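# Move cardboard box from floor tote to counter

## Task

Find the cardboard box, which sits in one of the three totes on the floor, lift it out and set it on the counter. When you finish, every other object must lie entirely inside a tote that is upright, the utility cart must still stand upright, and the robot must not have toppled or be left leaning. Anything that stays in place only because the robot is holding it does not count.

## Robot and tools

ROBOT. A Hello Robot Stretch 3 with a single arm. It has a two-wheel differential base (0.33 m long, 0.34 m wide) that cannot slide sideways, a lift carriage on a vertical mast, and a telescoping arm that sticks out to the robot's right side. A wrist with yaw, pitch and roll carries a two-finger gripper. To move the gripper forward or back, you drive the base. An on-the-spot turn pivots about the point midway between the drive wheels, 0.05 m behind the front edge. With the arm retracted and the wrist folded, the turning sweep has a radius of 0.28 m; an unfolded, level wrist reaches past that circle.

FRAMES. Base frame: origin on the floor between the drive wheels, x forward, y left, z up. hand_pose is reported in this frame, at the point where the closed fingertips meet. The odometry frame is the base frame as it stood at the start. Heading is positive to the left, from -3.142 to 3.142.

CAMERAS. head_camera and nav_camera are on the head and both aim with head_pan_rad and head_tilt_rad. wrist_camera rides on the gripper. Each execute_actions result carries one image per camera, taken when the call ends. An empty actions list just returns the current state and images.

TOOL execute_actions. Argument: actions, a list run in order. Each action may hold robot, steps and until. steps is a count of control ticks, 1 to 450, at 30 per second (default 1); {"steps": n} on its own just waits. robot holds one command, a list of up to 8 commands run one after another (a queue), or {"stop": true}, which brakes all motion and clears the queue. A command may contain:
- base: exactly one of translate_m (metres, an offset from where the base is when that command starts; forward positive; magnitude at most 1) or rotate_rad (radians, an offset turn; counter-clockwise/left positive; magnitude at most 3.2).
- joints: absolute targets by name, each a single number; unnamed joints keep their present goal. lift_m 0 to 1.1 (arm height on the mast); arm_m 0 to 0.52 (extension); wrist_yaw_rad -1.345 to 4.42 (0 along the arm, positive toward the front, 3.0 folded over the base); wrist_pitch_rad -1.57 to 0.451 (0 level, negative tips fingers down); wrist_roll_rad -2.911 to 2.911; gripper_m -0.089 to 0.179 (wider is higher; the real fingertip gap is about 0.007 less when nearly shut and 0.025 less when wide; below 0.007 it is closed); head_pan_rad -3.953 to 1.73 (positive left, -1.57 looks along the arm); head_tilt_rad -1.53 to 0.419 (negative down).
- contact_limits: {"arm_m": effort} in percent, 1 to 100, the motor effort at which that arm motion halts.
In a queue, {"pause_s": s} waits up to 15 s. Base and joint motions in one command begin together and keep running after the call returns. A new command overrides at once and discards the rest of an older queue. Any out-of-range number or invalid field rejects the entire call.

until stops an action early when all its conditions hold. {"robot": {"status": "ended"}} fires when nothing reports moving and no queue is running. Other fields: base_status, a joint's reading, its _goal or _status, refusals, queue, queue_left, with comparisons like [">", 0.3] or ["!=", "moving"]. {"any": {"status": "ended"}} fires when any one motion or the queue ends.

TOOL zoom_image: camera (head_camera, nav_camera or wrist_camera) and region [x0, y0, x1, y1] in pixels of that camera's last full image, top-left origin, at most 504 by 504.

TOOL finished_scene: scene, the current scene's number. Irreversible; the result reports success. Let all motion finish first.

RESULTS. base_status shows progress as (moved of goal). joint_goals, joint_status and measured_speeds list per-joint values. Statuses: moving, done (within tolerance), off_target (rested away from goal, may keep pushing), contact_stop (lift or arm met firm resistance and went slack until the next command), time_out, stopped, not_commanded, torque_fault (a wrist servo cut out for about 10 s; goals for it are refused). refusals, queue (idle/running/done/dropped/stopped) and queue_left track commands; lines starting refused:, dropped: or replaced: explain problems, counting from 0. on_its_own appears when the robot has changed a goal, a joint is slack or off, a motor is loaded at rest, or base_tilt has drifted 3 degrees or more. base_tilt gives forward and right lean in degrees. motor_effort is percent effort, peak in brackets; readings are noisy and biased. lidar_m: 12 distances in 30-degree sectors, first straight ahead then counter-clockwise, in a plane 0.17 m up. wrist_depth_mm and head_depth_mm are 7x7 grids of median depth in mm.

PRACTICE. The base runs fast (0.30 m/s, 1.9 rad/s) only when stowed: lift_m under 0.30, arm_m under 0.03, wrist_yaw_rad over 2.54; otherwise 0.10 m/s and 0.63 rad/s. Fold or unfold the wrist only with lift_m between 0.32 and 0.95, wrist_pitch_rad -0.4 and roll near 0; once folded, the lift may drop to 0.25. With yaw below -0.4 keep pitch at -0.5 or lower. To grasp, command gripper_m smaller than the object; to let go, open at least 0.02 beyond where contact happened. Status and reading do not confirm a grasp, so check the images. Avoid pushing the arm into fixed things with the gripper above about 0.45 m, pushing again after a contact_stop, and driving while gripping or touching something immovable; these can tip the robot. If it snags or leans, reverse the last move in small steps, free the gripper, and lower lift_m to about 0.2 if needed. Do not drop or slam objects, knock over totes or the cart, or push hard. Loose items may get nudged occasionally.

Each tool is called by a JSON object that holds its "api" and its "payload", one argument or row to a line.

## Session

{"api": "execute_actions", "payload": {
  "actions": []
}}

Scene clock: 0.00 s.
robot.base_odometry: x=+0.000 y=+0.000 heading=+0.000 (m, m, rad; robot's odometry frame)
robot.turned_by_wheels: +0.000 (rad since the last result)
robot.turned_by_imu: +0.000 (rad since the last result)
robot.base_tilt: forward=-1.2 right=-1.8 (deg)
robot.lidar_m: 1.75 1.51 1.16 1.13 1.19 1.21 2.41 2.53 2.43 2.65 2.06 1.35
robot.head_depth_mm: 1719 1703 1671 1669 1661 1656 1089 / 1722 1715 1668 1674 1659 1650 1641 / 1711 1720 1672 1666 1665 1654 1637 / 1736 1701 1697 1677 1669 1655 1640 / 1735 1713 1693 1686 1673 1653 1647 / 1735 1728 1704 1688 1672 1666 1655 / 1720 1710 1703 1696 1685 1670 1664
robot.base_status: not_commanded
robot.joint_positions: lift_m=+0.577 arm_m=-0.002 wrist_yaw_rad=+2.992 wrist_pitch_rad=-0.618 wrist_roll_rad=+0.000 gripper_m=+0.037 head_pan_rad=-0.017 head_tilt_rad=-0.005
robot.joint_goals: lift_m=+0.577 arm_m=-0.002 wrist_yaw_rad=+2.992 wrist_pitch_rad=-0.618 wrist_roll_rad=+0.000 gripper_m=+0.037 head_pan_rad=-0.017 head_tilt_rad=-0.005
robot.joint_status: lift_m=not_commanded arm_m=not_commanded wrist_yaw_rad=not_commanded wrist_pitch_rad=not_commanded wrist_roll_rad=not_commanded gripper_m=not_commanded head_pan_rad=not_commanded head_tilt_rad=not_commanded
robot.measured_speeds: translate_m=+0.000 rotate_rad=+0.000 lift_m=+0.000 arm_m=+0.000 wrist_yaw_rad=+0.000 wrist_pitch_rad=+0.000 wrist_roll_rad=+0.000 head_pan_rad=+0.000 head_tilt_rad=+0.000
robot: refusals=0 queue=idle queue_left=0
robot.motor_effort: left_wheel=+0 right_wheel=-1 lift_m=+22 arm_m=+0 wrist_yaw_rad=+0 wrist_pitch_rad=+6 wrist_roll_rad=+0 gripper_m=+1 head_pan_rad=+0 head_tilt_rad=+2 (%)
robot.hand_pose: x=+0.0079 y=+0.0495 z=+0.5475 quat_wxyz=(+0.265, +0.688, +0.164, +0.656) (m; robot's base frame)
robot.wrist_depth_mm: - - - - - - - / - - - - - - - / - - - - - - - / - - - - - - - / 856 850 - 845 879 854 857 / 742 742 - 743 - 749 743 / 672 664 - 683 655 674 662
pictures: head_camera (sideways: a quarter turn clockwise sets it upright), nav_camera (sideways: a quarter turn counterclockwise sets it upright), wrist_camera
Images, in order (width x height): head_camera 896x504, nav_camera 672x504, wrist_camera 644x364.

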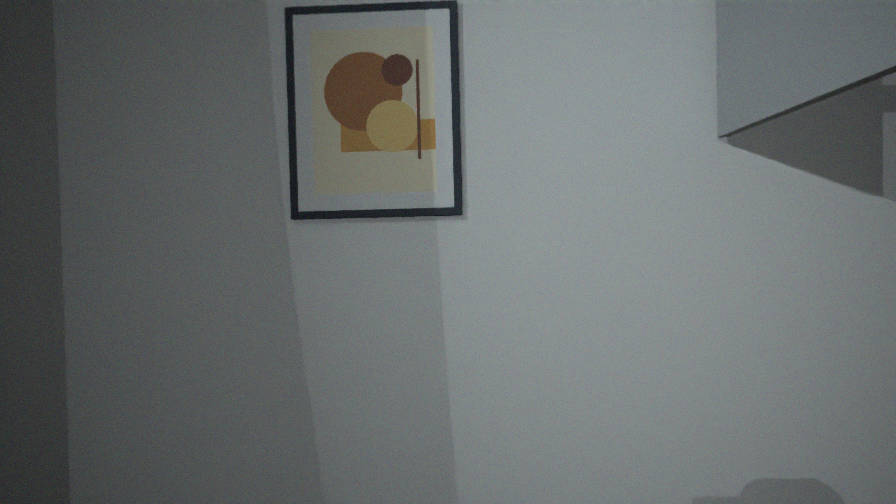

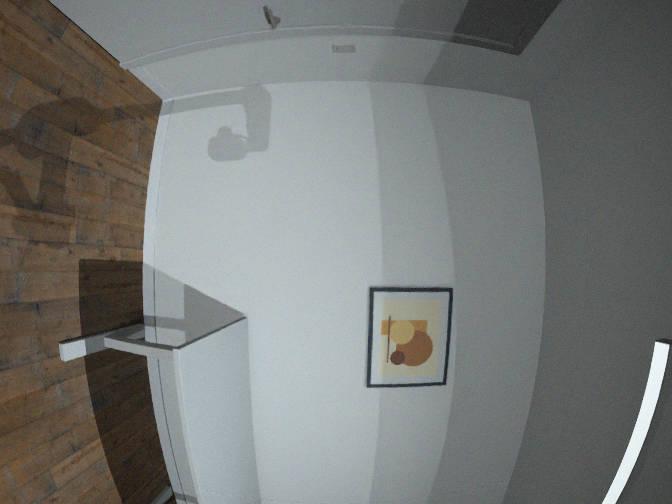

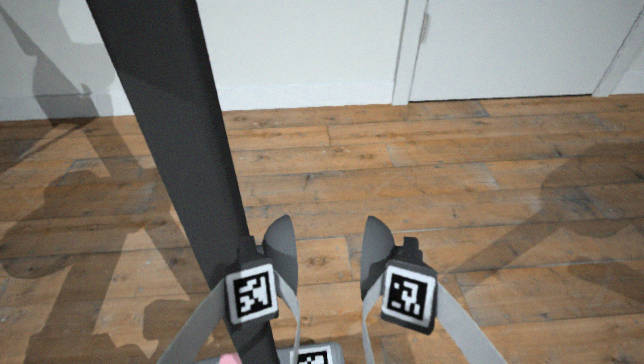

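{"api": "execute_actions", "payload": {
  "actions": [
    {"robot":{"joints":{"head_pan_rad":-2.6,"head_tilt_rad":-0.7}},"steps":200,"until":{"robot":{"status":"ended"}}}
  ]
}}

{"api": "execute_actions", "payload": {
  "actions": [
    {"robot":{"joints":{"head_pan_rad":-1.0,"head_tilt_rad":-0.7}},"steps":200,"until":{"robot":{"status":"ended"}}}
  ]
}}

{"api": "execute_actions", "payload": {
  "actions": [
    {"robot":{"joints":{"head_pan_rad":1.6,"head_tilt_rad":-0.7}},"steps":200,"until":{"robot":{"status":"ended"}}}
  ]
}}

Scene clock: 2.00 s.
robot.base_odometry: x=+0.000 y=+0.000 heading=+0.000 (m, m, rad; robot's odometry frame)
robot.turned_by_wheels: +0.000 (rad since the last result)
robot.turned_by_imu: +0.000 (rad since the last result)
robot.base_tilt: forward=-1.2 right=-1.8 (deg)
robot.lidar_m: 1.75 1.52 1.16 1.13 1.19 1.21 2.41 2.52 2.42 2.65 2.06 1.35
robot.head_depth_mm: 2506 2211 2494 2129 1691 1410 1201 / 2595 2364 2628 2135 1692 1397 1203 / 2753 2486 2731 2117 1694 1405 1203 / 2962 2681 2826 2128 1693 1411 1198 / 3198 3556 2711 2067 1683 1403 1198 / 3130 3457 2926 2059 1701 1400 1198 / 2829 3020 2893 2119 1693 1401 1201
robot.base_status: not_commanded
robot.joint_positions: lift_m=+0.577 arm_m=-0.002 wrist_yaw_rad=+2.992 wrist_pitch_rad=-0.618 wrist_roll_rad=+0.000 gripper_m=+0.037 head_pan_rad=-2.593 head_tilt_rad=-0.691
robot.joint_goals: lift_m=+0.577 arm_m=-0.002 wrist_yaw_rad=+2.992 wrist_pitch_rad=-0.618 wrist_roll_rad=+0.000 gripper_m=+0.037 head_pan_rad=-2.600 head_tilt_rad=-0.700
robot.joint_status: lift_m=not_commanded arm_m=not_commanded wrist_yaw_rad=not_commanded wrist_pitch_rad=not_commanded wrist_roll_rad=not_commanded gripper_m=not_commanded head_pan_rad=done head_tilt_rad=done
robot.measured_speeds: translate_m=+0.000 rotate_rad=+0.000 lift_m=+0.000 arm_m=+0.000 wrist_yaw_rad=+0.000 wrist_pitch_rad=+0.000 wrist_roll_rad=+0.000 head_pan_rad=+0.000 head_tilt_rad=+0.000
robot: refusals=0 queue=done queue_left=0
robot.motor_effort: left_wheel=+0(0) right_wheel=-1(1) lift_m=+22(22) arm_m=+1(1) wrist_yaw_rad=+0(0) wrist_pitch_rad=+6(6) wrist_roll_rad=+0(0) gripper_m=+0(0) head_pan_rad=-4(47) head_tilt_rad=-3(25) (%)
robot.hand_pose: x=+0.0079 y=+0.0495 z=+0.5475 quat_wxyz=(+0.265, +0.688, +0.164, +0.656) (m; robot's base frame)
robot.wrist_depth_mm: - - - - - - - / - - - - - - - / - - - - - - - / - - - - - - - / 849 849 - 852 868 850 861 / 740 742 - 744 - 744 741 / 664 669 - 677 653 667 657
pictures: head_camera (sideways: a quarter turn clockwise sets it upright), nav_camera (sideways: a quarter turn counterclockwise sets it upright), wrist_camera
camera_calibration (this result's frames):
head_camera: T_world_to_cam=[[0.514691, 0.301391, -0.802656, 1.06078], [0.487754, -0.872853, -0.0149845, 0.0151829], [-0.705117, -0.383786, -0.596254, 0.737934], [0, 0, 0, 1]] pos_world=[-0.0330501, -0.0232484, 1.29167]
nav_camera: T_world_to_cam=[[-0.5792, -0.354093, 0.734265, -0.912701], [-0.510519, 0.859784, 0.0119187, 0.036263], [-0.63553, -0.367953, -0.678758, 0.846834], [0, 0, 0, 1]] pos_world=[0.0280653, -0.0427645, 1.24453]
wrist_camera: T_world_to_cam=[[0.988956, -0.147787, 0.0111653, -0.00444645], [-0.0951634, -0.690952, -0.716609, 0.462501], [0.11362, 0.707633, -0.697385, 0.503712], [0, 0, 0, 1]] pos_world=[-0.00882133, -0.0375346, 0.682763]
Images, in order (width x height): head_camera 896x504, nav_camera 672x504, wrist_camera 644x364.

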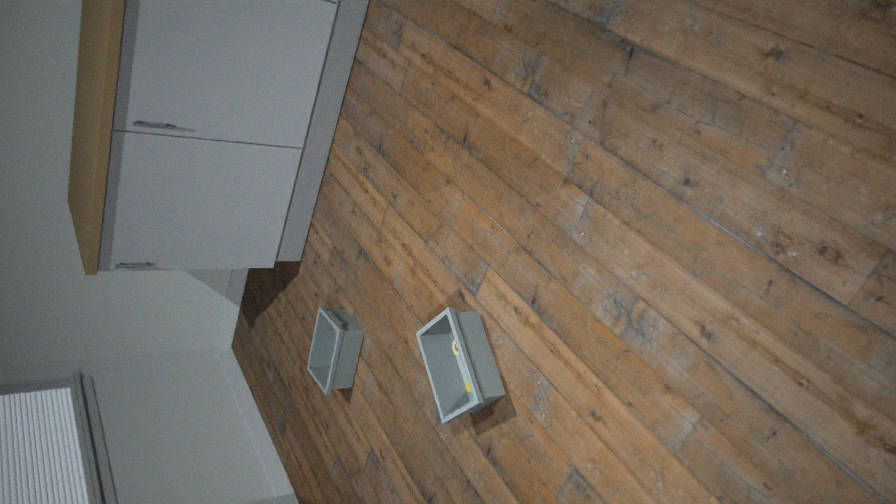

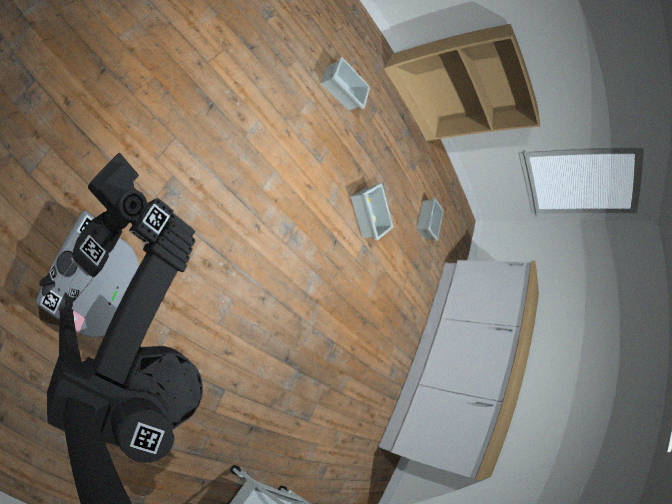

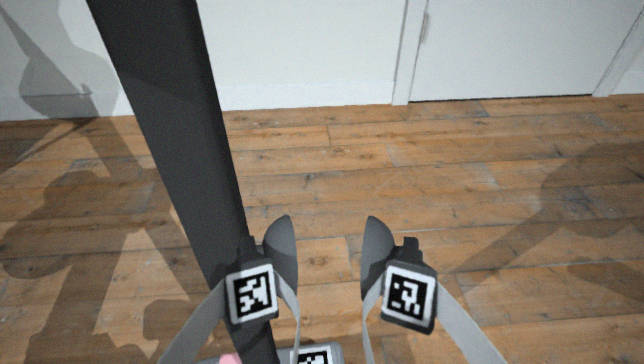

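Scene clock: 3.33 s.
robot.base_odometry: x=+0.000 y=+0.000 heading=+0.000 (m, m, rad; robot's odometry frame)
robot.turned_by_wheels: +0.000 (rad since the last result)
robot.turned_by_imu: +0.000 (rad since the last result)
robot.base_tilt: forward=-1.1 right=-1.8 (deg)
robot.lidar_m: 1.75 1.51 1.16 1.13 1.18 1.21 2.41 2.53 2.43 2.65 2.06 1.35
robot.head_depth_mm: 2233 2455 2613 2134 1701 1405 1203 / 2394 2569 2758 2140 1700 1407 1207 / 2535 2754 2878 2140 1695 1408 1201 / 2632 2737 2928 2140 1689 1408 1207 / 2311 2008 2265 2148 1705 1404 1200 / 2060 2006 1532 2121 1701 1400 1203 / 1856 1902 1360 2148 1699 1408 1205
robot.base_status: not_commanded
robot.joint_positions: lift_m=+0.577 arm_m=-0.002 wrist_yaw_rad=+2.992 wrist_pitch_rad=-0.618 wrist_roll_rad=+0.000 gripper_m=+0.037 head_pan_rad=-1.007 head_tilt_rad=-0.691
robot.joint_goals: lift_m=+0.577 arm_m=-0.002 wrist_yaw_rad=+2.992 wrist_pitch_rad=-0.618 wrist_roll_rad=+0.000 gripper_m=+0.037 head_pan_rad=-1.000 head_tilt_rad=-0.700
robot.joint_status: lift_m=not_commanded arm_m=not_commanded wrist_yaw_rad=not_commanded wrist_pitch_rad=not_commanded wrist_roll_rad=not_commanded gripper_m=not_commanded head_pan_rad=done head_tilt_rad=done
robot.measured_speeds: translate_m=+0.000 rotate_rad=+0.000 lift_m=+0.000 arm_m=+0.000 wrist_yaw_rad=+0.000 wrist_pitch_rad=+0.000 wrist_roll_rad=+0.000 head_pan_rad=+0.000 head_tilt_rad=+0.000
robot: refusals=0 queue=done queue_left=0
robot.motor_effort: left_wheel=+0(0) right_wheel=-1(1) lift_m=+23(23) arm_m=+0(1) wrist_yaw_rad=+0(0) wrist_pitch_rad=+6(6) wrist_roll_rad=+0(0) gripper_m=+0(0) head_pan_rad=+3(50) head_tilt_rad=-2(3) (%)
robot.hand_pose: x=+0.0079 y=+0.0495 z=+0.5475 quat_wxyz=(+0.265, +0.688, +0.164, +0.656) (m; robot's base frame)
robot.wrist_depth_mm: - - - - - - - / - - - - - - - / - - - - - - - / - - - - - - - / 850 844 - 821 894 855 849 / 743 739 - 740 - 743 740 / 660 671 - 682 661 665 671
pictures: head_camera (sideways: a quarter turn clockwise sets it upright), nav_camera (sideways: a quarter turn counterclockwise sets it upright), wrist_camera
camera_calibration (this result's frames):
head_camera: T_world_to_cam=[[-0.308941, 0.510194, -0.802656, 1.06581], [0.865572, 0.500561, -0.0149845, 0.0128782], [0.394133, -0.699386, -0.596254, 0.731229], [0, 0, 0, 1]] pos_world=[0.0299227, -0.0388033, 1.29167]
nav_camera: T_world_to_cam=[[0.362589, -0.57392, 0.734265, -0.918446], [-0.852169, -0.523131, 0.0119187, 0.038347], [0.377276, -0.63004, -0.678758, 0.840656], [0, 0, 0, 1]] pos_world=[0.0485362, 0.0225929, 1.24453]
wrist_camera: T_world_to_cam=[[0.988956, -0.147786, 0.0111654, -0.00444648], [-0.0951631, -0.690952, -0.716609, 0.4625], [0.11362, 0.707633, -0.697386, 0.503712], [0, 0, 0, 1]] pos_world=[-0.00882136, -0.0375346, 0.682763]
Images, in order (width x height): head_camera 896x504, nav_camera 672x504, wrist_camera 644x364.

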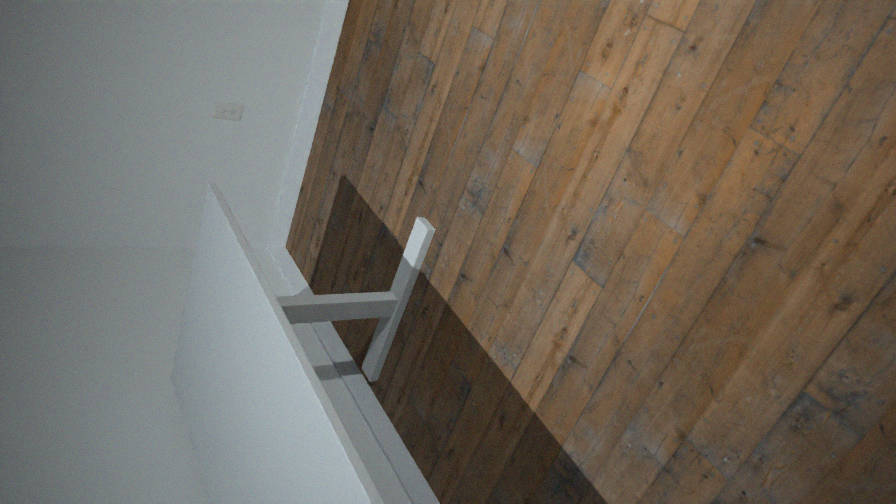

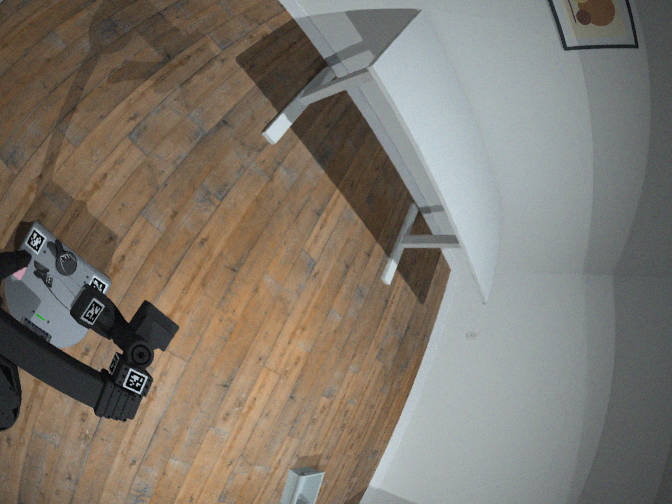

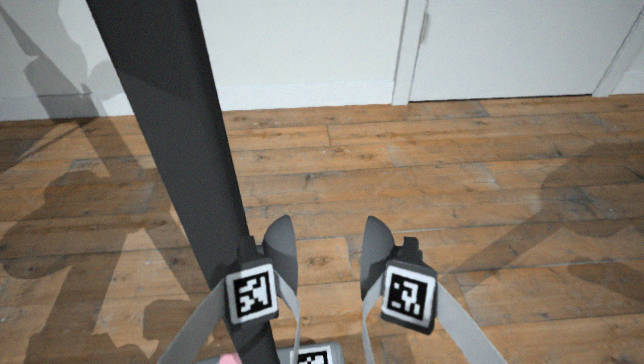

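Scene clock: 5.07 s.
robot.base_odometry: x=+0.000 y=+0.000 heading=+0.000 (m, m, rad; robot's odometry frame)
robot.turned_by_wheels: +0.000 (rad since the last result)
robot.turned_by_imu: +0.000 (rad since the last result)
robot.base_tilt: forward=-1.2 right=-1.7 (deg)
robot.lidar_m: 1.75 1.51 1.16 1.13 1.19 1.21 2.41 2.53 2.42 2.65 2.06 1.35
robot.head_depth_mm: 925 1025 1145 1293 1501 1410 1200 / 931 1029 1160 1324 1533 1397 1197 / 932 1036 1165 1335 1558 1405 1199 / 930 1040 1170 1336 1553 1407 1196 / 940 1047 1177 1351 1561 1403 1198 / 939 1049 1183 1354 1565 1404 1222 / 952 1058 1189 1368 1569 - -
robot.base_status: not_commanded
robot.joint_positions: lift_m=+0.577 arm_m=-0.002 wrist_yaw_rad=+2.992 wrist_pitch_rad=-0.618 wrist_roll_rad=+0.000 gripper_m=+0.037 head_pan_rad=+1.593 head_tilt_rad=-0.691
robot.joint_goals: lift_m=+0.577 arm_m=-0.002 wrist_yaw_rad=+2.992 wrist_pitch_rad=-0.618 wrist_roll_rad=+0.000 gripper_m=+0.037 head_pan_rad=+1.600 head_tilt_rad=-0.700
robot.joint_status: lift_m=not_commanded arm_m=not_commanded wrist_yaw_rad=not_commanded wrist_pitch_rad=not_commanded wrist_roll_rad=not_commanded gripper_m=not_commanded head_pan_rad=done head_tilt_rad=done
robot.measured_speeds: translate_m=+0.000 rotate_rad=+0.000 lift_m=+0.000 arm_m=+0.000 wrist_yaw_rad=+0.000 wrist_pitch_rad=+0.000 wrist_roll_rad=+0.000 head_pan_rad=+0.000 head_tilt_rad=+0.000
robot: refusals=0 queue=done queue_left=0
robot.motor_effort: left_wheel=+1(1) right_wheel=-1(1) lift_m=+23(23) arm_m=+1(0) wrist_yaw_rad=+0(0) wrist_pitch_rad=+6(6) wrist_roll_rad=+0(0) gripper_m=+0(1) head_pan_rad=+4(47) head_tilt_rad=-3(4) (%)
robot.hand_pose: x=+0.0079 y=+0.0495 z=+0.5475 quat_wxyz=(+0.265, +0.688, +0.164, +0.656) (m; robot's base frame)
robot.wrist_depth_mm: - - - - - - - / - - - - - - - / - - - - - - - / - - - - - - - / 839 843 - 842 885 839 847 / 751 756 - 750 - 746 748 / 672 674 - 678 659 661 667
pictures: head_camera (sideways: a quarter turn clockwise sets it upright), nav_camera (sideways: a quarter turn counterclockwise sets it upright), wrist_camera
camera_calibration (this result's frames):
head_camera: T_world_to_cam=[[0.0017202, -0.59644, -0.802656, 1.06391], [-0.999738, 0.017282, -0.0149845, 0.0242567], [0.0228089, 0.802472, -0.596254, 0.733495], [0, 0, 0, 1]] pos_world=[0.00568998, 0.0455307, 1.29167]
nav_camera: T_world_to_cam=[[-0.014839, 0.678701, 0.734265, -0.916143], [0.999889, 0.00896695, 0.0119187, 0.0270494], [0.00150509, 0.73436, -0.678758, 0.842949], [0, 0, 0, 1]] pos_world=[-0.0419098, 0.00251644, 1.24453]
wrist_camera: T_world_to_cam=[[0.988956, -0.147787, 0.0111653, -0.00444645], [-0.0951634, -0.690952, -0.716609, 0.462501], [0.11362, 0.707633, -0.697385, 0.503712], [0, 0, 0, 1]] pos_world=[-0.00882133, -0.0375346, 0.682763]
Images, in order (width x height): head_camera 896x504, nav_camera 672x504, wrist_camera 644x364.

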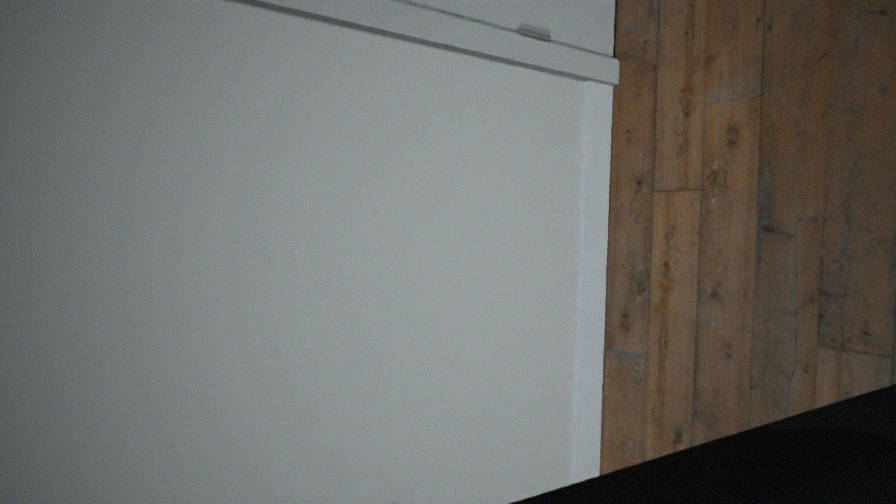

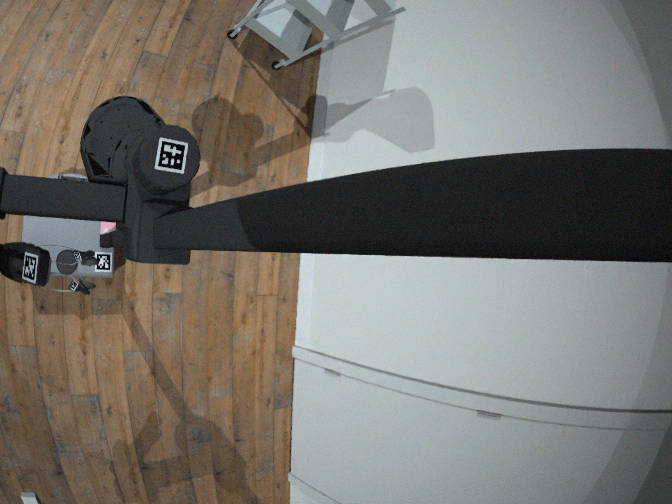

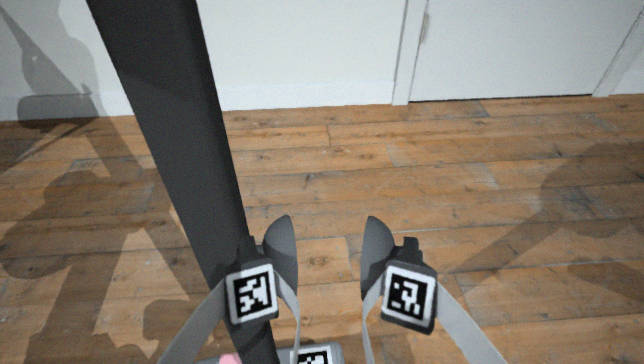

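{"api": "execute_actions", "payload": {
  "actions": [
    {"robot":[{"joints":{"lift_m":0.28,"head_pan_rad":-1.57,"head_tilt_rad":-0.8}},{"base":{"rotate_rad":-1.57}},{"base":{"translate_m":0.4}},{"base":{"rotate_rad":1.57}},{"base":{"translate_m":-0.7}}],"steps":450,"until":{"robot":{"status":"ended"}}},
    {"steps":300,"until":{"robot":{"status":"ended"}}}
  ]
}}

Scene clock: 20.50 s.
robot.base_odometry: x=-0.700 y=-0.400 heading=+0.000 (m, m, rad; robot's odometry frame)
robot.turned_by_wheels: +0.000 (rad since the last result)
robot.turned_by_imu: -0.004 (rad since the last result)
robot.base_tilt: forward=-1.1 right=-1.9 (deg)
robot.lidar_m: 1.98 2.10 1.60 1.28 1.14 1.77 1.73 1.80 2.08 1.89 2.33 2.29
robot.head_depth_mm: 1825 2063 2205 1902 1556 1301 1158 / 1834 2087 2217 1880 1551 1322 1155 / 1778 2050 2219 1870 1549 1333 1157 / 1883 2126 2301 1823 1551 1320 1158 / 1893 2127 2312 1883 1561 1324 1153 / 1906 2148 2322 1898 1551 1327 1152 / 1913 2153 2316 1903 1566 1320 1158
robot.base_status: done (translate_m -0.7000 of -0.7000)
robot.joint_positions: lift_m=+0.280 arm_m=-0.002 wrist_yaw_rad=+2.992 wrist_pitch_rad=-0.618 wrist_roll_rad=+0.000 gripper_m=+0.037 head_pan_rad=-1.563 head_tilt_rad=-0.790
robot.joint_goals: lift_m=+0.280 arm_m=-0.002 wrist_yaw_rad=+2.992 wrist_pitch_rad=-0.618 wrist_roll_rad=+0.000 gripper_m=+0.037 head_pan_rad=-1.570 head_tilt_rad=-0.800
robot.joint_status: lift_m=done arm_m=not_commanded wrist_yaw_rad=not_commanded wrist_pitch_rad=not_commanded wrist_roll_rad=not_commanded gripper_m=not_commanded head_pan_rad=done head_tilt_rad=done
robot.measured_speeds: translate_m=+0.000 rotate_rad=+0.000 lift_m=+0.000 arm_m=+0.000 wrist_yaw_rad=+0.000 wrist_pitch_rad=+0.000 wrist_roll_rad=+0.000 head_pan_rad=+0.000 head_tilt_rad=+0.000
robot: refusals=0 queue=done queue_left=0
robot.motor_effort: left_wheel=-1(8) right_wheel=+1(10) lift_m=+17(22) arm_m=+0(0) wrist_yaw_rad=+1(0) wrist_pitch_rad=+6(6) wrist_roll_rad=+0(0) gripper_m=+0(0) head_pan_rad=-4(48) head_tilt_rad=-3(11) (%)
robot.hand_pose: x=+0.0079 y=+0.0494 z=+0.2509 quat_wxyz=(+0.265, +0.688, +0.164, +0.656) (m; robot's base frame)
robot.wrist_depth_mm: - - - - - - - / 820 811 815 818 824 850 841 / 672 667 669 672 670 674 673 / 563 566 557 568 561 567 562 / 485 503 - - 503 487 484 / - - - - - 430 427 / - - - - 373 378 380
pictures: head_camera (sideways: a quarter turn clockwise sets it upright), nav_camera (sideways: a quarter turn counterclockwise sets it upright), wrist_camera
camera_calibration (this result's frames):
head_camera: T_world_to_cam=[[0.00635, 0.673006, -0.73961, 0.981704], [0.99937, -0.0300888, -0.018799, 0.0170259], [-0.0349058, -0.739025, -0.672773, 0.833384], [0, 0, 0, 1]] pos_world=[0.00584096, -0.0442884, 1.28708]
nav_camera: T_world_to_cam=[[0.00552171, -0.748265, 0.663377, -0.823889], [-0.999904, 0.00427775, 0.013148, 0.0376494], [-0.0126759, -0.663386, -0.74817, 0.933309], [0, 0, 0, 1]] pos_world=[0.0540256, 0.00249631, 1.24433]
wrist_camera: T_world_to_cam=[[0.988957, -0.147783, 0.0111649, -0.00113896], [-0.0951921, -0.691143, -0.716421, 0.249813], [0.113592, 0.707447, -0.697579, 0.296934], [0, 0, 0, 1]] pos_world=[-0.00882268, -0.0375769, 0.386119]
Images, in order (width x height): head_camera 896x504, nav_camera 672x504, wrist_camera 644x364.

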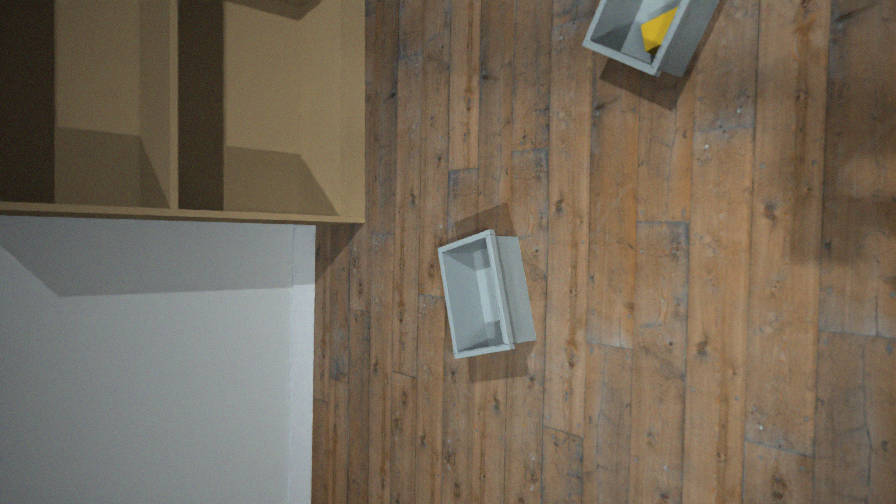

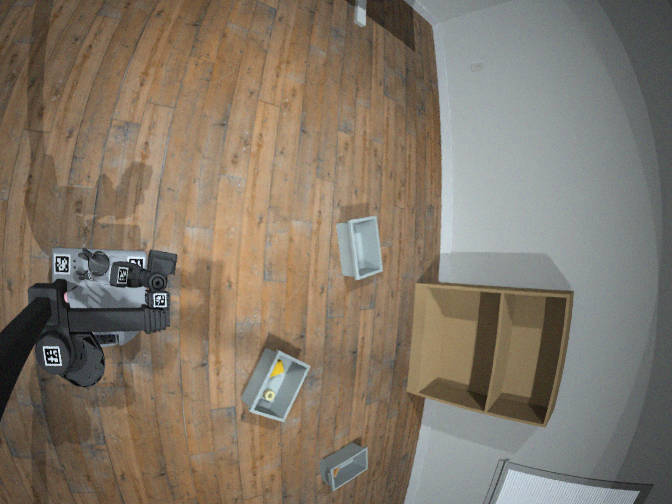

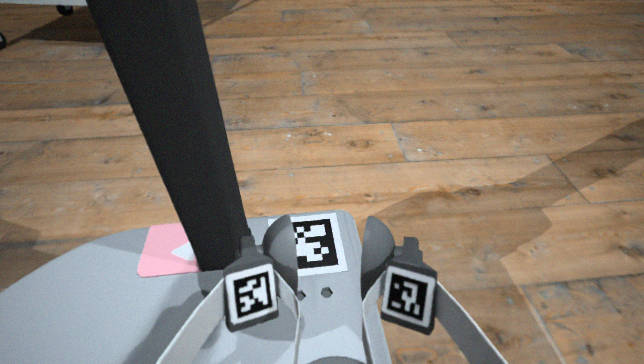

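{"api": "execute_actions", "payload": {
  "actions": [
    {"robot":{"base":{"translate_m":-1.0},"joints":{"head_tilt_rad":-0.95}},"steps":300,"until":{"robot":{"status":"ended"}}}
  ]
}}

Scene clock: 26.97 s.
robot.base_odometry: x=-1.700 y=-0.400 heading=+0.000 (m, m, rad; robot's odometry frame)
robot.turned_by_wheels: +0.000 (rad since the last result)
robot.turned_by_imu: -0.001 (rad since the last result)
robot.base_tilt: forward=-1.1 right=-1.8 (deg)
robot.lidar_m: 3.43 2.18 1.05 1.05 1.68 0.74 0.72 0.76 1.07 1.87 2.07 3.21
robot.head_depth_mm: 1937 2180 1942 1650 1411 1237 1114 / 1936 2196 1940 1610 1409 1251 1117 / 1915 2186 1943 1607 1416 1242 1144 / 1950 2194 1937 1635 1414 1246 1138 / 1795 2119 1946 1640 1421 1246 1112 / 1900 2103 1973 1628 1396 1242 1104 / 1911 2121 1954 1642 1378 1244 1104
robot.base_status: done (translate_m -1.0000 of -1.0000)
robot.joint_positions: lift_m=+0.280 arm_m=-0.002 wrist_yaw_rad=+2.992 wrist_pitch_rad=-0.618 wrist_roll_rad=+0.000 gripper_m=+0.037 head_pan_rad=-1.563 head_tilt_rad=-0.938
robot.joint_goals: lift_m=+0.280 arm_m=-0.002 wrist_yaw_rad=+2.992 wrist_pitch_rad=-0.618 wrist_roll_rad=+0.000 gripper_m=+0.037 head_pan_rad=-1.570 head_tilt_rad=-0.950
robot.joint_status: lift_m=done arm_m=not_commanded wrist_yaw_rad=not_commanded wrist_pitch_rad=not_commanded wrist_roll_rad=not_commanded gripper_m=not_commanded head_pan_rad=done head_tilt_rad=done
robot.measured_speeds: translate_m=+0.000 rotate_rad=+0.000 lift_m=+0.000 arm_m=+0.000 wrist_yaw_rad=+0.000 wrist_pitch_rad=+0.000 wrist_roll_rad=+0.000 head_pan_rad=+0.000 head_tilt_rad=+0.000
robot: refusals=0 queue=done queue_left=0
robot.motor_effort: left_wheel=-1(6) right_wheel=+1(7) lift_m=+17(17) arm_m=+0(0) wrist_yaw_rad=+1(0) wrist_pitch_rad=+6(6) wrist_roll_rad=+0(0) gripper_m=+1(0) head_pan_rad=-4(4) head_tilt_rad=-4(15) (%)
robot.hand_pose: x=+0.0079 y=+0.0494 z=+0.2509 quat_wxyz=(+0.265, +0.688, +0.164, +0.656) (m; robot's base frame)
robot.wrist_depth_mm: - - - - - - - / 834 814 829 843 836 829 843 / 671 684 678 675 671 670 665 / 560 559 563 555 560 561 557 / 482 502 - - 500 483 489 / - - - - - 427 433 / - - - - 374 379 383
pictures: head_camera (sideways: a quarter turn clockwise sets it upright), nav_camera (sideways: a quarter turn counterclockwise sets it upright), wrist_camera
camera_calibration (this result's frames):
head_camera: T_world_to_cam=[[0.00565925, 0.77436, -0.632719, 0.842417], [0.999344, -0.0270059, -0.024113, 0.0239401], [-0.0357593, -0.632168, -0.774006, 0.965044], [0, 0, 0, 1]] pos_world=[0.0058174, -0.0416176, 1.28054]
nav_camera: T_world_to_cam=[[0.00611716, -0.837604, 0.546244, -0.671282], [-0.999889, 0.00230506, 0.0147319, 0.0355899], [-0.0135986, -0.546274, -0.837496, 1.04946], [0, 0, 0, 1]] pos_world=[0.0539634, 0.0109395, 1.24508]
wrist_camera: T_world_to_cam=[[0.988957, -0.147784, 0.0111647, -0.00113892], [-0.0951936, -0.691151, -0.716413, 0.249808], [0.113591, 0.707439, -0.697587, 0.296936], [0, 0, 0, 1]] pos_world=[-0.0088227, -0.0375772, 0.386117]
Images, in order (width x height): head_camera 896x504, nav_camera 672x504, wrist_camera 644x364.

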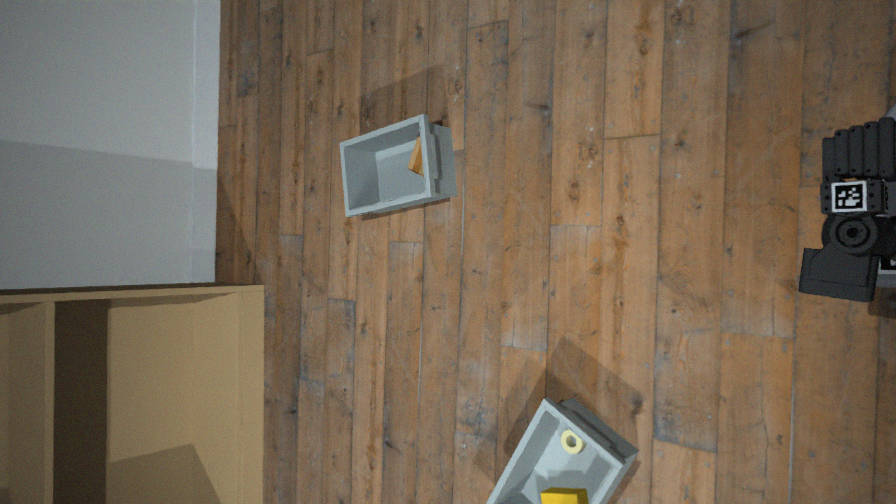

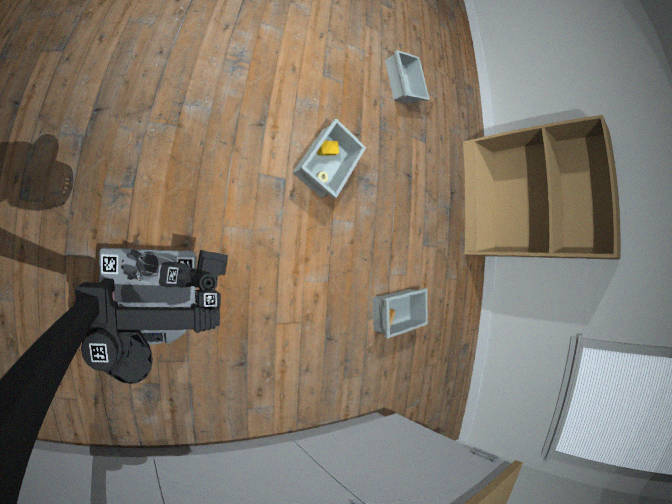

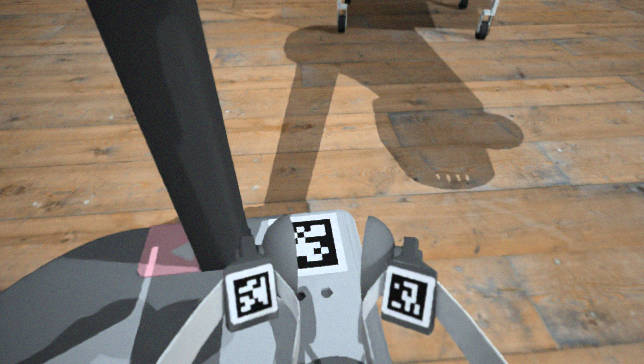

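{"api": "execute_actions", "payload": {
  "actions": [
    {"robot":[{"base":{"rotate_rad":-1.57}},{"base":{"translate_m":0.45}},{"base":{"rotate_rad":1.15}},{"joints":{"lift_m":0.6,"wrist_pitch_rad":-0.4}},{"joints":{"wrist_yaw_rad":0.0,"gripper_m":0.15}},{"joints":{"wrist_pitch_rad":-1.4,"arm_m":0.3,"lift_m":0.5}}],"steps":450,"until":{"robot":{"status":"ended"}}},
    {"steps":300,"until":{"robot":{"status":"ended"}}}
  ]
}}

Scene clock: 44.10 s.
robot.base_odometry: x=-1.699 y=-0.850 heading=-0.420 (m, m, rad; robot's odometry frame)
robot.turned_by_wheels: -0.420 (rad since the last result)
robot.turned_by_imu: -0.426 (rad since the last result)
robot.base_tilt: forward=-1.1 right=-1.9 (deg)
robot.lidar_m: 2.91 3.01 2.56 1.49 1.49 0.93 0.75 0.74 0.81 1.74 1.42 1.68
robot.head_depth_mm: 1818 2029 1952 1333 1416 1246 1115 / 1796 2107 1939 1645 1414 1272 - / 1727 2021 1952 1686 1362 1245 1129 / 1649 1912 1943 1650 1353 1242 1127 / 1586 1828 1949 1634 1393 1242 1106 / 1535 1737 1904 1638 1404 1239 1109 / 1467 1675 1857 1640 1408 1240 1107
robot.base_status: done (rotate_rad +1.1499 of +1.1500)
robot.joint_positions: lift_m=+0.500 arm_m=+0.300 wrist_yaw_rad=+0.001 wrist_pitch_rad=-1.397 wrist_roll_rad=+0.000 gripper_m=+0.150 head_pan_rad=-1.563 head_tilt_rad=-0.939
robot.joint_goals: lift_m=+0.500 arm_m=+0.300 wrist_yaw_rad=+0.000 wrist_pitch_rad=-1.400 wrist_roll_rad=+0.000 gripper_m=+0.150 head_pan_rad=-1.570 head_tilt_rad=-0.950
robot.joint_status: lift_m=done arm_m=done wrist_yaw_rad=done wrist_pitch_rad=done wrist_roll_rad=not_commanded gripper_m=done head_pan_rad=done head_tilt_rad=done
robot.measured_speeds: translate_m=+0.000 rotate_rad=+0.000 lift_m=+0.000 arm_m=+0.000 wrist_yaw_rad=+0.000 wrist_pitch_rad=+0.000 wrist_roll_rad=+0.000 head_pan_rad=+0.000 head_tilt_rad=+0.000
robot: refusals=0 queue=done queue_left=0
robot.motor_effort: left_wheel=-2(9) right_wheel=+1(9) lift_m=+17(28) arm_m=+5(4) wrist_yaw_rad=-1(3) wrist_pitch_rad=-1(9) wrist_roll_rad=+0(0) gripper_m=+0(81) head_pan_rad=-3(3) head_tilt_rad=-3(4) (%)
robot.hand_pose: x=-0.0216 y=-0.4651 z=+0.3824 quat_wxyz=(+0.542, +0.455, -0.541, -0.455) (m; robot's base frame)
robot.wrist_depth_mm: 547 550 542 497 543 545 545 / 543 547 541 544 547 546 544 / 545 544 538 538 544 540 539 / 537 539 540 544 536 543 543 / 542 541 533 539 535 533 532 / 536 - 538 532 537 535 534 / 531 530 530 527 527 534 531
pictures: head_camera (sideways: a quarter turn clockwise sets it upright), nav_camera (sideways: a quarter turn counterclockwise sets it upright), wrist_camera
camera_calibration (this result's frames):
head_camera: T_world_to_cam=[[0.00570486, 0.7748, -0.63218, 0.841714], [0.999343, -0.0270521, -0.0241369, 0.0239713], [-0.0358031, -0.631627, -0.774445, 0.965616], [0, 0, 0, 1]] pos_world=[0.00581466, -0.0416027, 1.28051]
nav_camera: T_world_to_cam=[[0.00606713, -0.837984, 0.545661, -0.670522], [-0.999889, 0.00235786, 0.0147386, 0.0355811], [-0.0136373, -0.54569, -0.837876, 1.04995], [0, 0, 0, 1]] pos_world=[0.0539638, 0.0109761, 1.24508]
wrist_camera: T_world_to_cam=[[-0.999928, -0.00963273, 0.00713613, -0.0266658], [-0.00977027, 0.999762, -0.0194962, 0.50745], [-0.00694663, -0.0195646, -0.999784, 0.530902], [0, 0, 0, 1]] pos_world=[-0.018018, -0.497199, 0.540871]
Images, in order (width x height): head_camera 896x504, nav_camera 672x504, wrist_camera 644x364.

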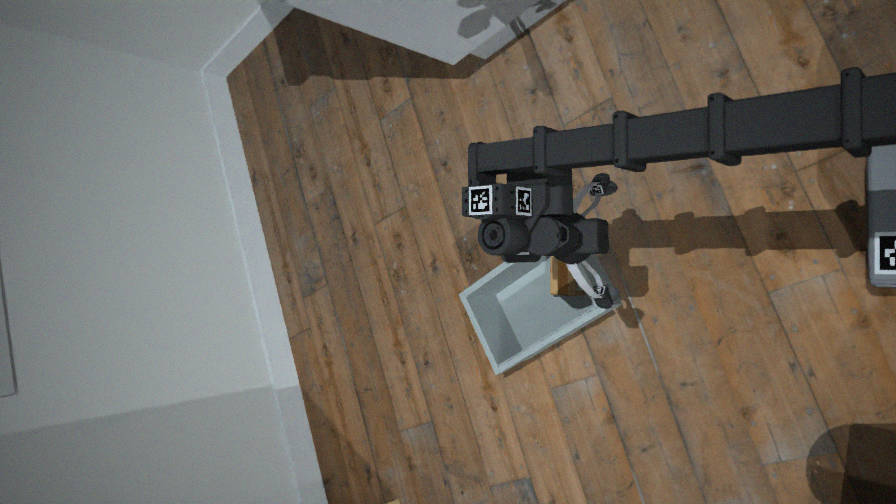

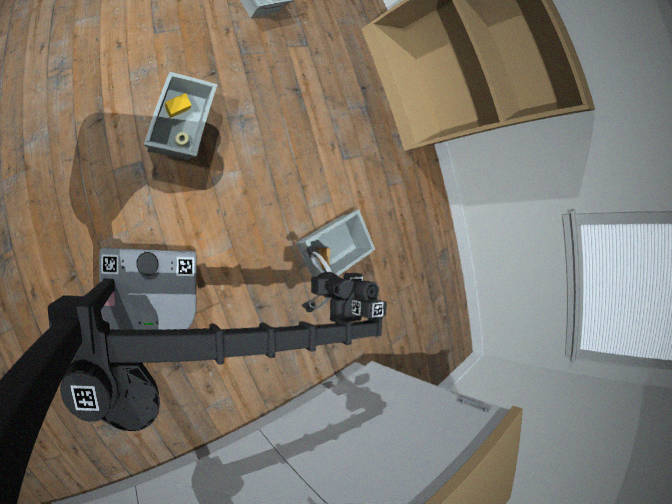

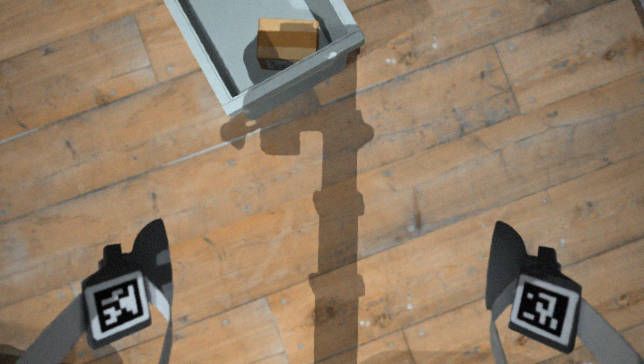

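{"api": "execute_actions", "payload": {
  "actions": [
    {"robot":[{"base":{"translate_m":0.045},"joints":{"arm_m":0.52,"wrist_pitch_rad":-1.5,"gripper_m":0.125}},{"joints":{"lift_m":0.36}}],"steps":450,"until":{"robot":{"status":"ended"}}}
  ]
}}

Scene clock: 49.03 s.
robot.base_odometry: x=-1.658 y=-0.868 heading=-0.420 (m, m, rad; robot's odometry frame)
robot.turned_by_wheels: +0.000 (rad since the last result)
robot.turned_by_imu: -0.001 (rad since the last result)
robot.base_tilt: forward=-1.2 right=-1.7 (deg)
robot.lidar_m: 2.88 2.96 2.58 1.50 1.50 0.99 0.79 0.79 0.86 1.72 1.40 1.63
robot.head_depth_mm: 1835 2058 1941 1554 1401 1246 1115 / 1801 2104 1949 1647 1413 1239 1119 / 1708 2007 1948 1680 1409 1246 1124 / 1630 1900 1949 1688 1355 1244 1125 / 1568 1816 1939 1627 1386 1241 1110 / 1516 1737 1898 1645 1412 1231 1110 / 1457 1666 1857 1621 1408 1240 1108
robot.base_status: done (translate_m +0.0450 of +0.0450)
robot.joint_positions: lift_m=+0.360 arm_m=+0.518 wrist_yaw_rad=+0.001 wrist_pitch_rad=-1.496 wrist_roll_rad=+0.000 gripper_m=+0.125 head_pan_rad=-1.563 head_tilt_rad=-0.939
robot.joint_goals: lift_m=+0.360 arm_m=+0.520 wrist_yaw_rad=+0.000 wrist_pitch_rad=-1.500 wrist_roll_rad=+0.000 gripper_m=+0.125 head_pan_rad=-1.570 head_tilt_rad=-0.950
robot.joint_status: lift_m=done arm_m=done wrist_yaw_rad=done wrist_pitch_rad=done wrist_roll_rad=not_commanded gripper_m=done head_pan_rad=done head_tilt_rad=done
robot.measured_speeds: translate_m=+0.000 rotate_rad=+0.000 lift_m=+0.000 arm_m=+0.000 wrist_yaw_rad=+0.000 wrist_pitch_rad=+0.000 wrist_roll_rad=+0.000 head_pan_rad=+0.000 head_tilt_rad=+0.000
robot: refusals=0 queue=done queue_left=0
robot.motor_effort: left_wheel=-2(1) right_wheel=+1(7) lift_m=+17(17) arm_m=+4(6) wrist_yaw_rad=+0(1) wrist_pitch_rad=-2(0) wrist_roll_rad=+0(0) gripper_m=+0(81) head_pan_rad=-4(3) head_tilt_rad=-4(3) (%)
robot.hand_pose: x=-0.0216 y=-0.6581 z=+0.2417 quat_wxyz=(+0.519, +0.481, -0.518, -0.481) (m; robot's base frame)
robot.wrist_depth_mm: 388 349 383 373 384 387 384 / 389 330 385 385 388 387 386 / 393 341 390 341 392 393 393 / 394 397 391 395 393 399 397 / 399 402 313 337 401 397 404 / 405 - 404 406 404 - 403 / 407 408 408 407 409 406 408
pictures: head_camera (sideways: a quarter turn clockwise sets it upright), nav_camera (sideways: a quarter turn counterclockwise sets it upright), wrist_camera
camera_calibration (this result's frames):
head_camera: T_world_to_cam=[[0.00570477, 0.7748, -0.63218, 0.841714], [0.999343, -0.027052, -0.0241369, 0.0239713], [-0.035803, -0.631627, -0.774445, 0.965616], [0, 0, 0, 1]] pos_world=[0.00581467, -0.0416027, 1.28051]
nav_camera: T_world_to_cam=[[0.00606723, -0.837984, 0.545661, -0.670522], [-0.999889, 0.00235774, 0.0147386, 0.0355811], [-0.0136373, -0.54569, -0.837876, 1.04995], [0, 0, 0, 1]] pos_world=[0.0539638, 0.0109761, 1.24508]
wrist_camera: T_world_to_cam=[[-0.999929, -0.0101172, 0.0062866, -0.0276665], [-0.00959041, 0.996843, 0.0788201, 0.671943], [-0.00706419, 0.0787542, -0.996869, 0.450382], [0, 0, 0, 1]] pos_world=[-0.0180388, -0.705571, 0.396184]
Images, in order (width x height): head_camera 896x504, nav_camera 672x504, wrist_camera 644x364.

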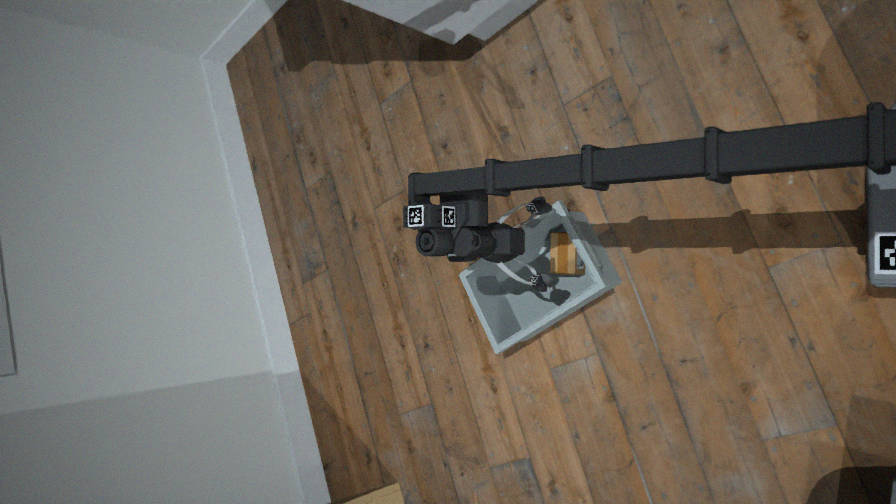

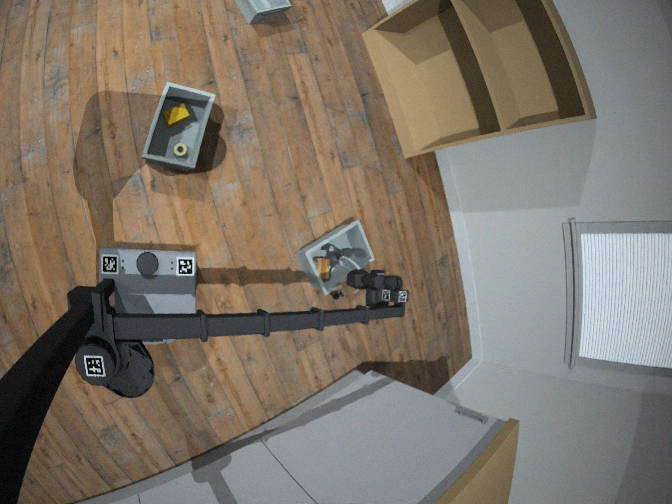

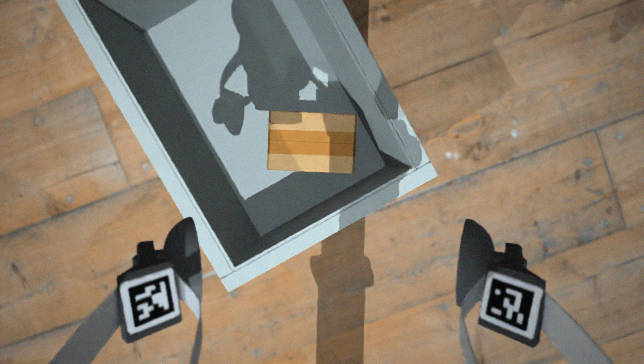

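{"api": "execute_actions", "payload": {
  "actions": [
    {"robot":[{"base":{"translate_m":0.012},"joints":{"wrist_pitch_rad":-1.25}},{"joints":{"lift_m":0.22}}],"steps":450,"until":{"robot":{"status":"ended"}}}
  ]
}}

Scene clock: 51.73 s.
robot.base_odometry: x=-1.647 y=-0.873 heading=-0.420 (m, m, rad; robot's odometry frame)
robot.turned_by_wheels: +0.000 (rad since the last result)
robot.turned_by_imu: +0.000 (rad since the last result)
robot.base_tilt: forward=-1.2 right=-1.7 (deg)
robot.lidar_m: 2.87 2.96 2.58 1.50 1.51 1.00 0.80 0.80 0.87 1.72 1.40 1.63
robot.head_depth_mm: 1851 2071 1967 1571 1423 1243 1116 / 1784 2099 1946 1635 1416 1243 1113 / 1710 1982 1954 1666 1387 1241 1130 / 1634 1899 1942 1677 1346 1246 1127 / 1567 1797 1932 1638 1384 1245 1109 / 1510 1738 1889 1638 1418 1239 1110 / 1458 1660 1844 1633 1414 1240 1109
robot.base_status: done (translate_m +0.0120 of +0.0120)
robot.joint_positions: lift_m=+0.238 arm_m=+0.518 wrist_yaw_rad=-0.002 wrist_pitch_rad=-1.248 wrist_roll_rad=-0.009 gripper_m=+0.125 head_pan_rad=-1.563 head_tilt_rad=-0.939
robot.joint_goals: lift_m=+0.238 arm_m=+0.520 wrist_yaw_rad=+0.000 wrist_pitch_rad=-1.250 wrist_roll_rad=-0.009 gripper_m=+0.125 head_pan_rad=-1.570 head_tilt_rad=-0.950
robot.joint_status: lift_m=contact_stop arm_m=done wrist_yaw_rad=done wrist_pitch_rad=done wrist_roll_rad=not_commanded gripper_m=done head_pan_rad=done head_tilt_rad=done
robot.measured_speeds: translate_m=+0.000 rotate_rad=-0.001 lift_m=+0.000 arm_m=+0.000 wrist_yaw_rad=-0.010 wrist_pitch_rad=+0.168 wrist_roll_rad=-0.120 head_pan_rad=+0.000 head_tilt_rad=+0.000
robot: refusals=0 queue=dropped queue_left=0
robot.on_its_own: lift_m is slack since a contact_stop, until your next command for it (your +0.220 is given up)
robot.motor_effort: left_wheel=+1(1) right_wheel=-4(7) lift_m=+16(15) arm_m=+5(5) wrist_yaw_rad=+1(2) wrist_pitch_rad=-6(8) wrist_roll_rad=+8(8) gripper_m=-6(4) head_pan_rad=-4(3) head_tilt_rad=-3(3) (%)
robot.hand_pose: x=-0.0217 y=-0.7214 z=+0.1263 quat_wxyz=(+0.576, +0.415, -0.571, -0.412) (m; robot's base frame)
robot.wrist_depth_mm: 214 244 288 218 327 329 326 / 236 288 306 259 314 318 318 / 209 294 299 298 197 309 307 / 181 281 290 291 199 297 297 / 165 215 279 234 234 292 290 / 159 - 270 228 233 188 279 / 273 175 263 264 186 165 275
pictures: head_camera (sideways: a quarter turn clockwise sets it upright), nav_camera (sideways: a quarter turn counterclockwise sets it upright), wrist_camera
camera_calibration (this result's frames):
head_camera: T_world_to_cam=[[0.00570065, 0.775085, -0.631831, 0.841259], [0.999343, -0.0270385, -0.0241524, 0.0239914], [-0.0358039, -0.631278, -0.77473, 0.965986], [0, 0, 0, 1]] pos_world=[0.00581471, -0.041593, 1.28049]
nav_camera: T_world_to_cam=[[0.00607123, -0.83823, 0.545283, -0.67003], [-0.999889, 0.00234848, 0.014743, 0.0355755], [-0.0136386, -0.545312, -0.838122, 1.05027], [0, 0, 0, 1]] pos_world=[0.0539636, 0.0110018, 1.24509]
wrist_camera: T_world_to_cam=[[-0.999828, -0.0146736, 0.0113233, -0.0315874], [-0.0163701, 0.985613, -0.168221, 0.767101], [-0.00869198, -0.168377, -0.985684, 0.160598], [0, 0, 0, 1]] pos_world=[-0.0176285, -0.729488, 0.287699]
Images, in order (width x height): head_camera 896x504, nav_camera 672x504, wrist_camera 644x364.

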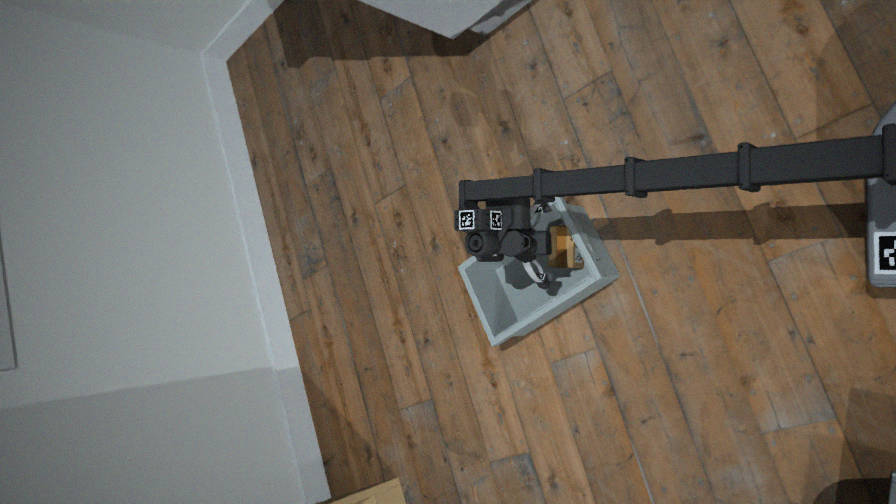

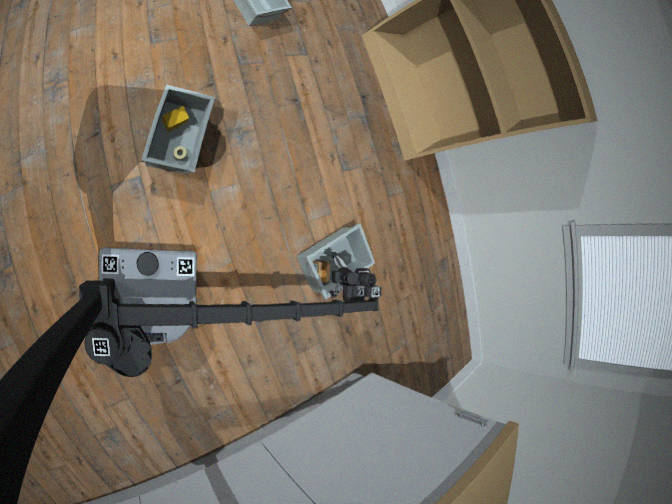

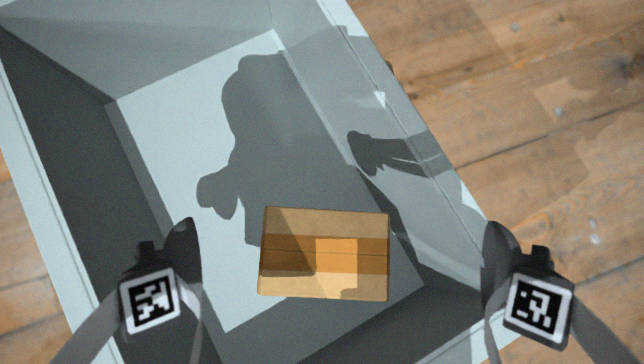

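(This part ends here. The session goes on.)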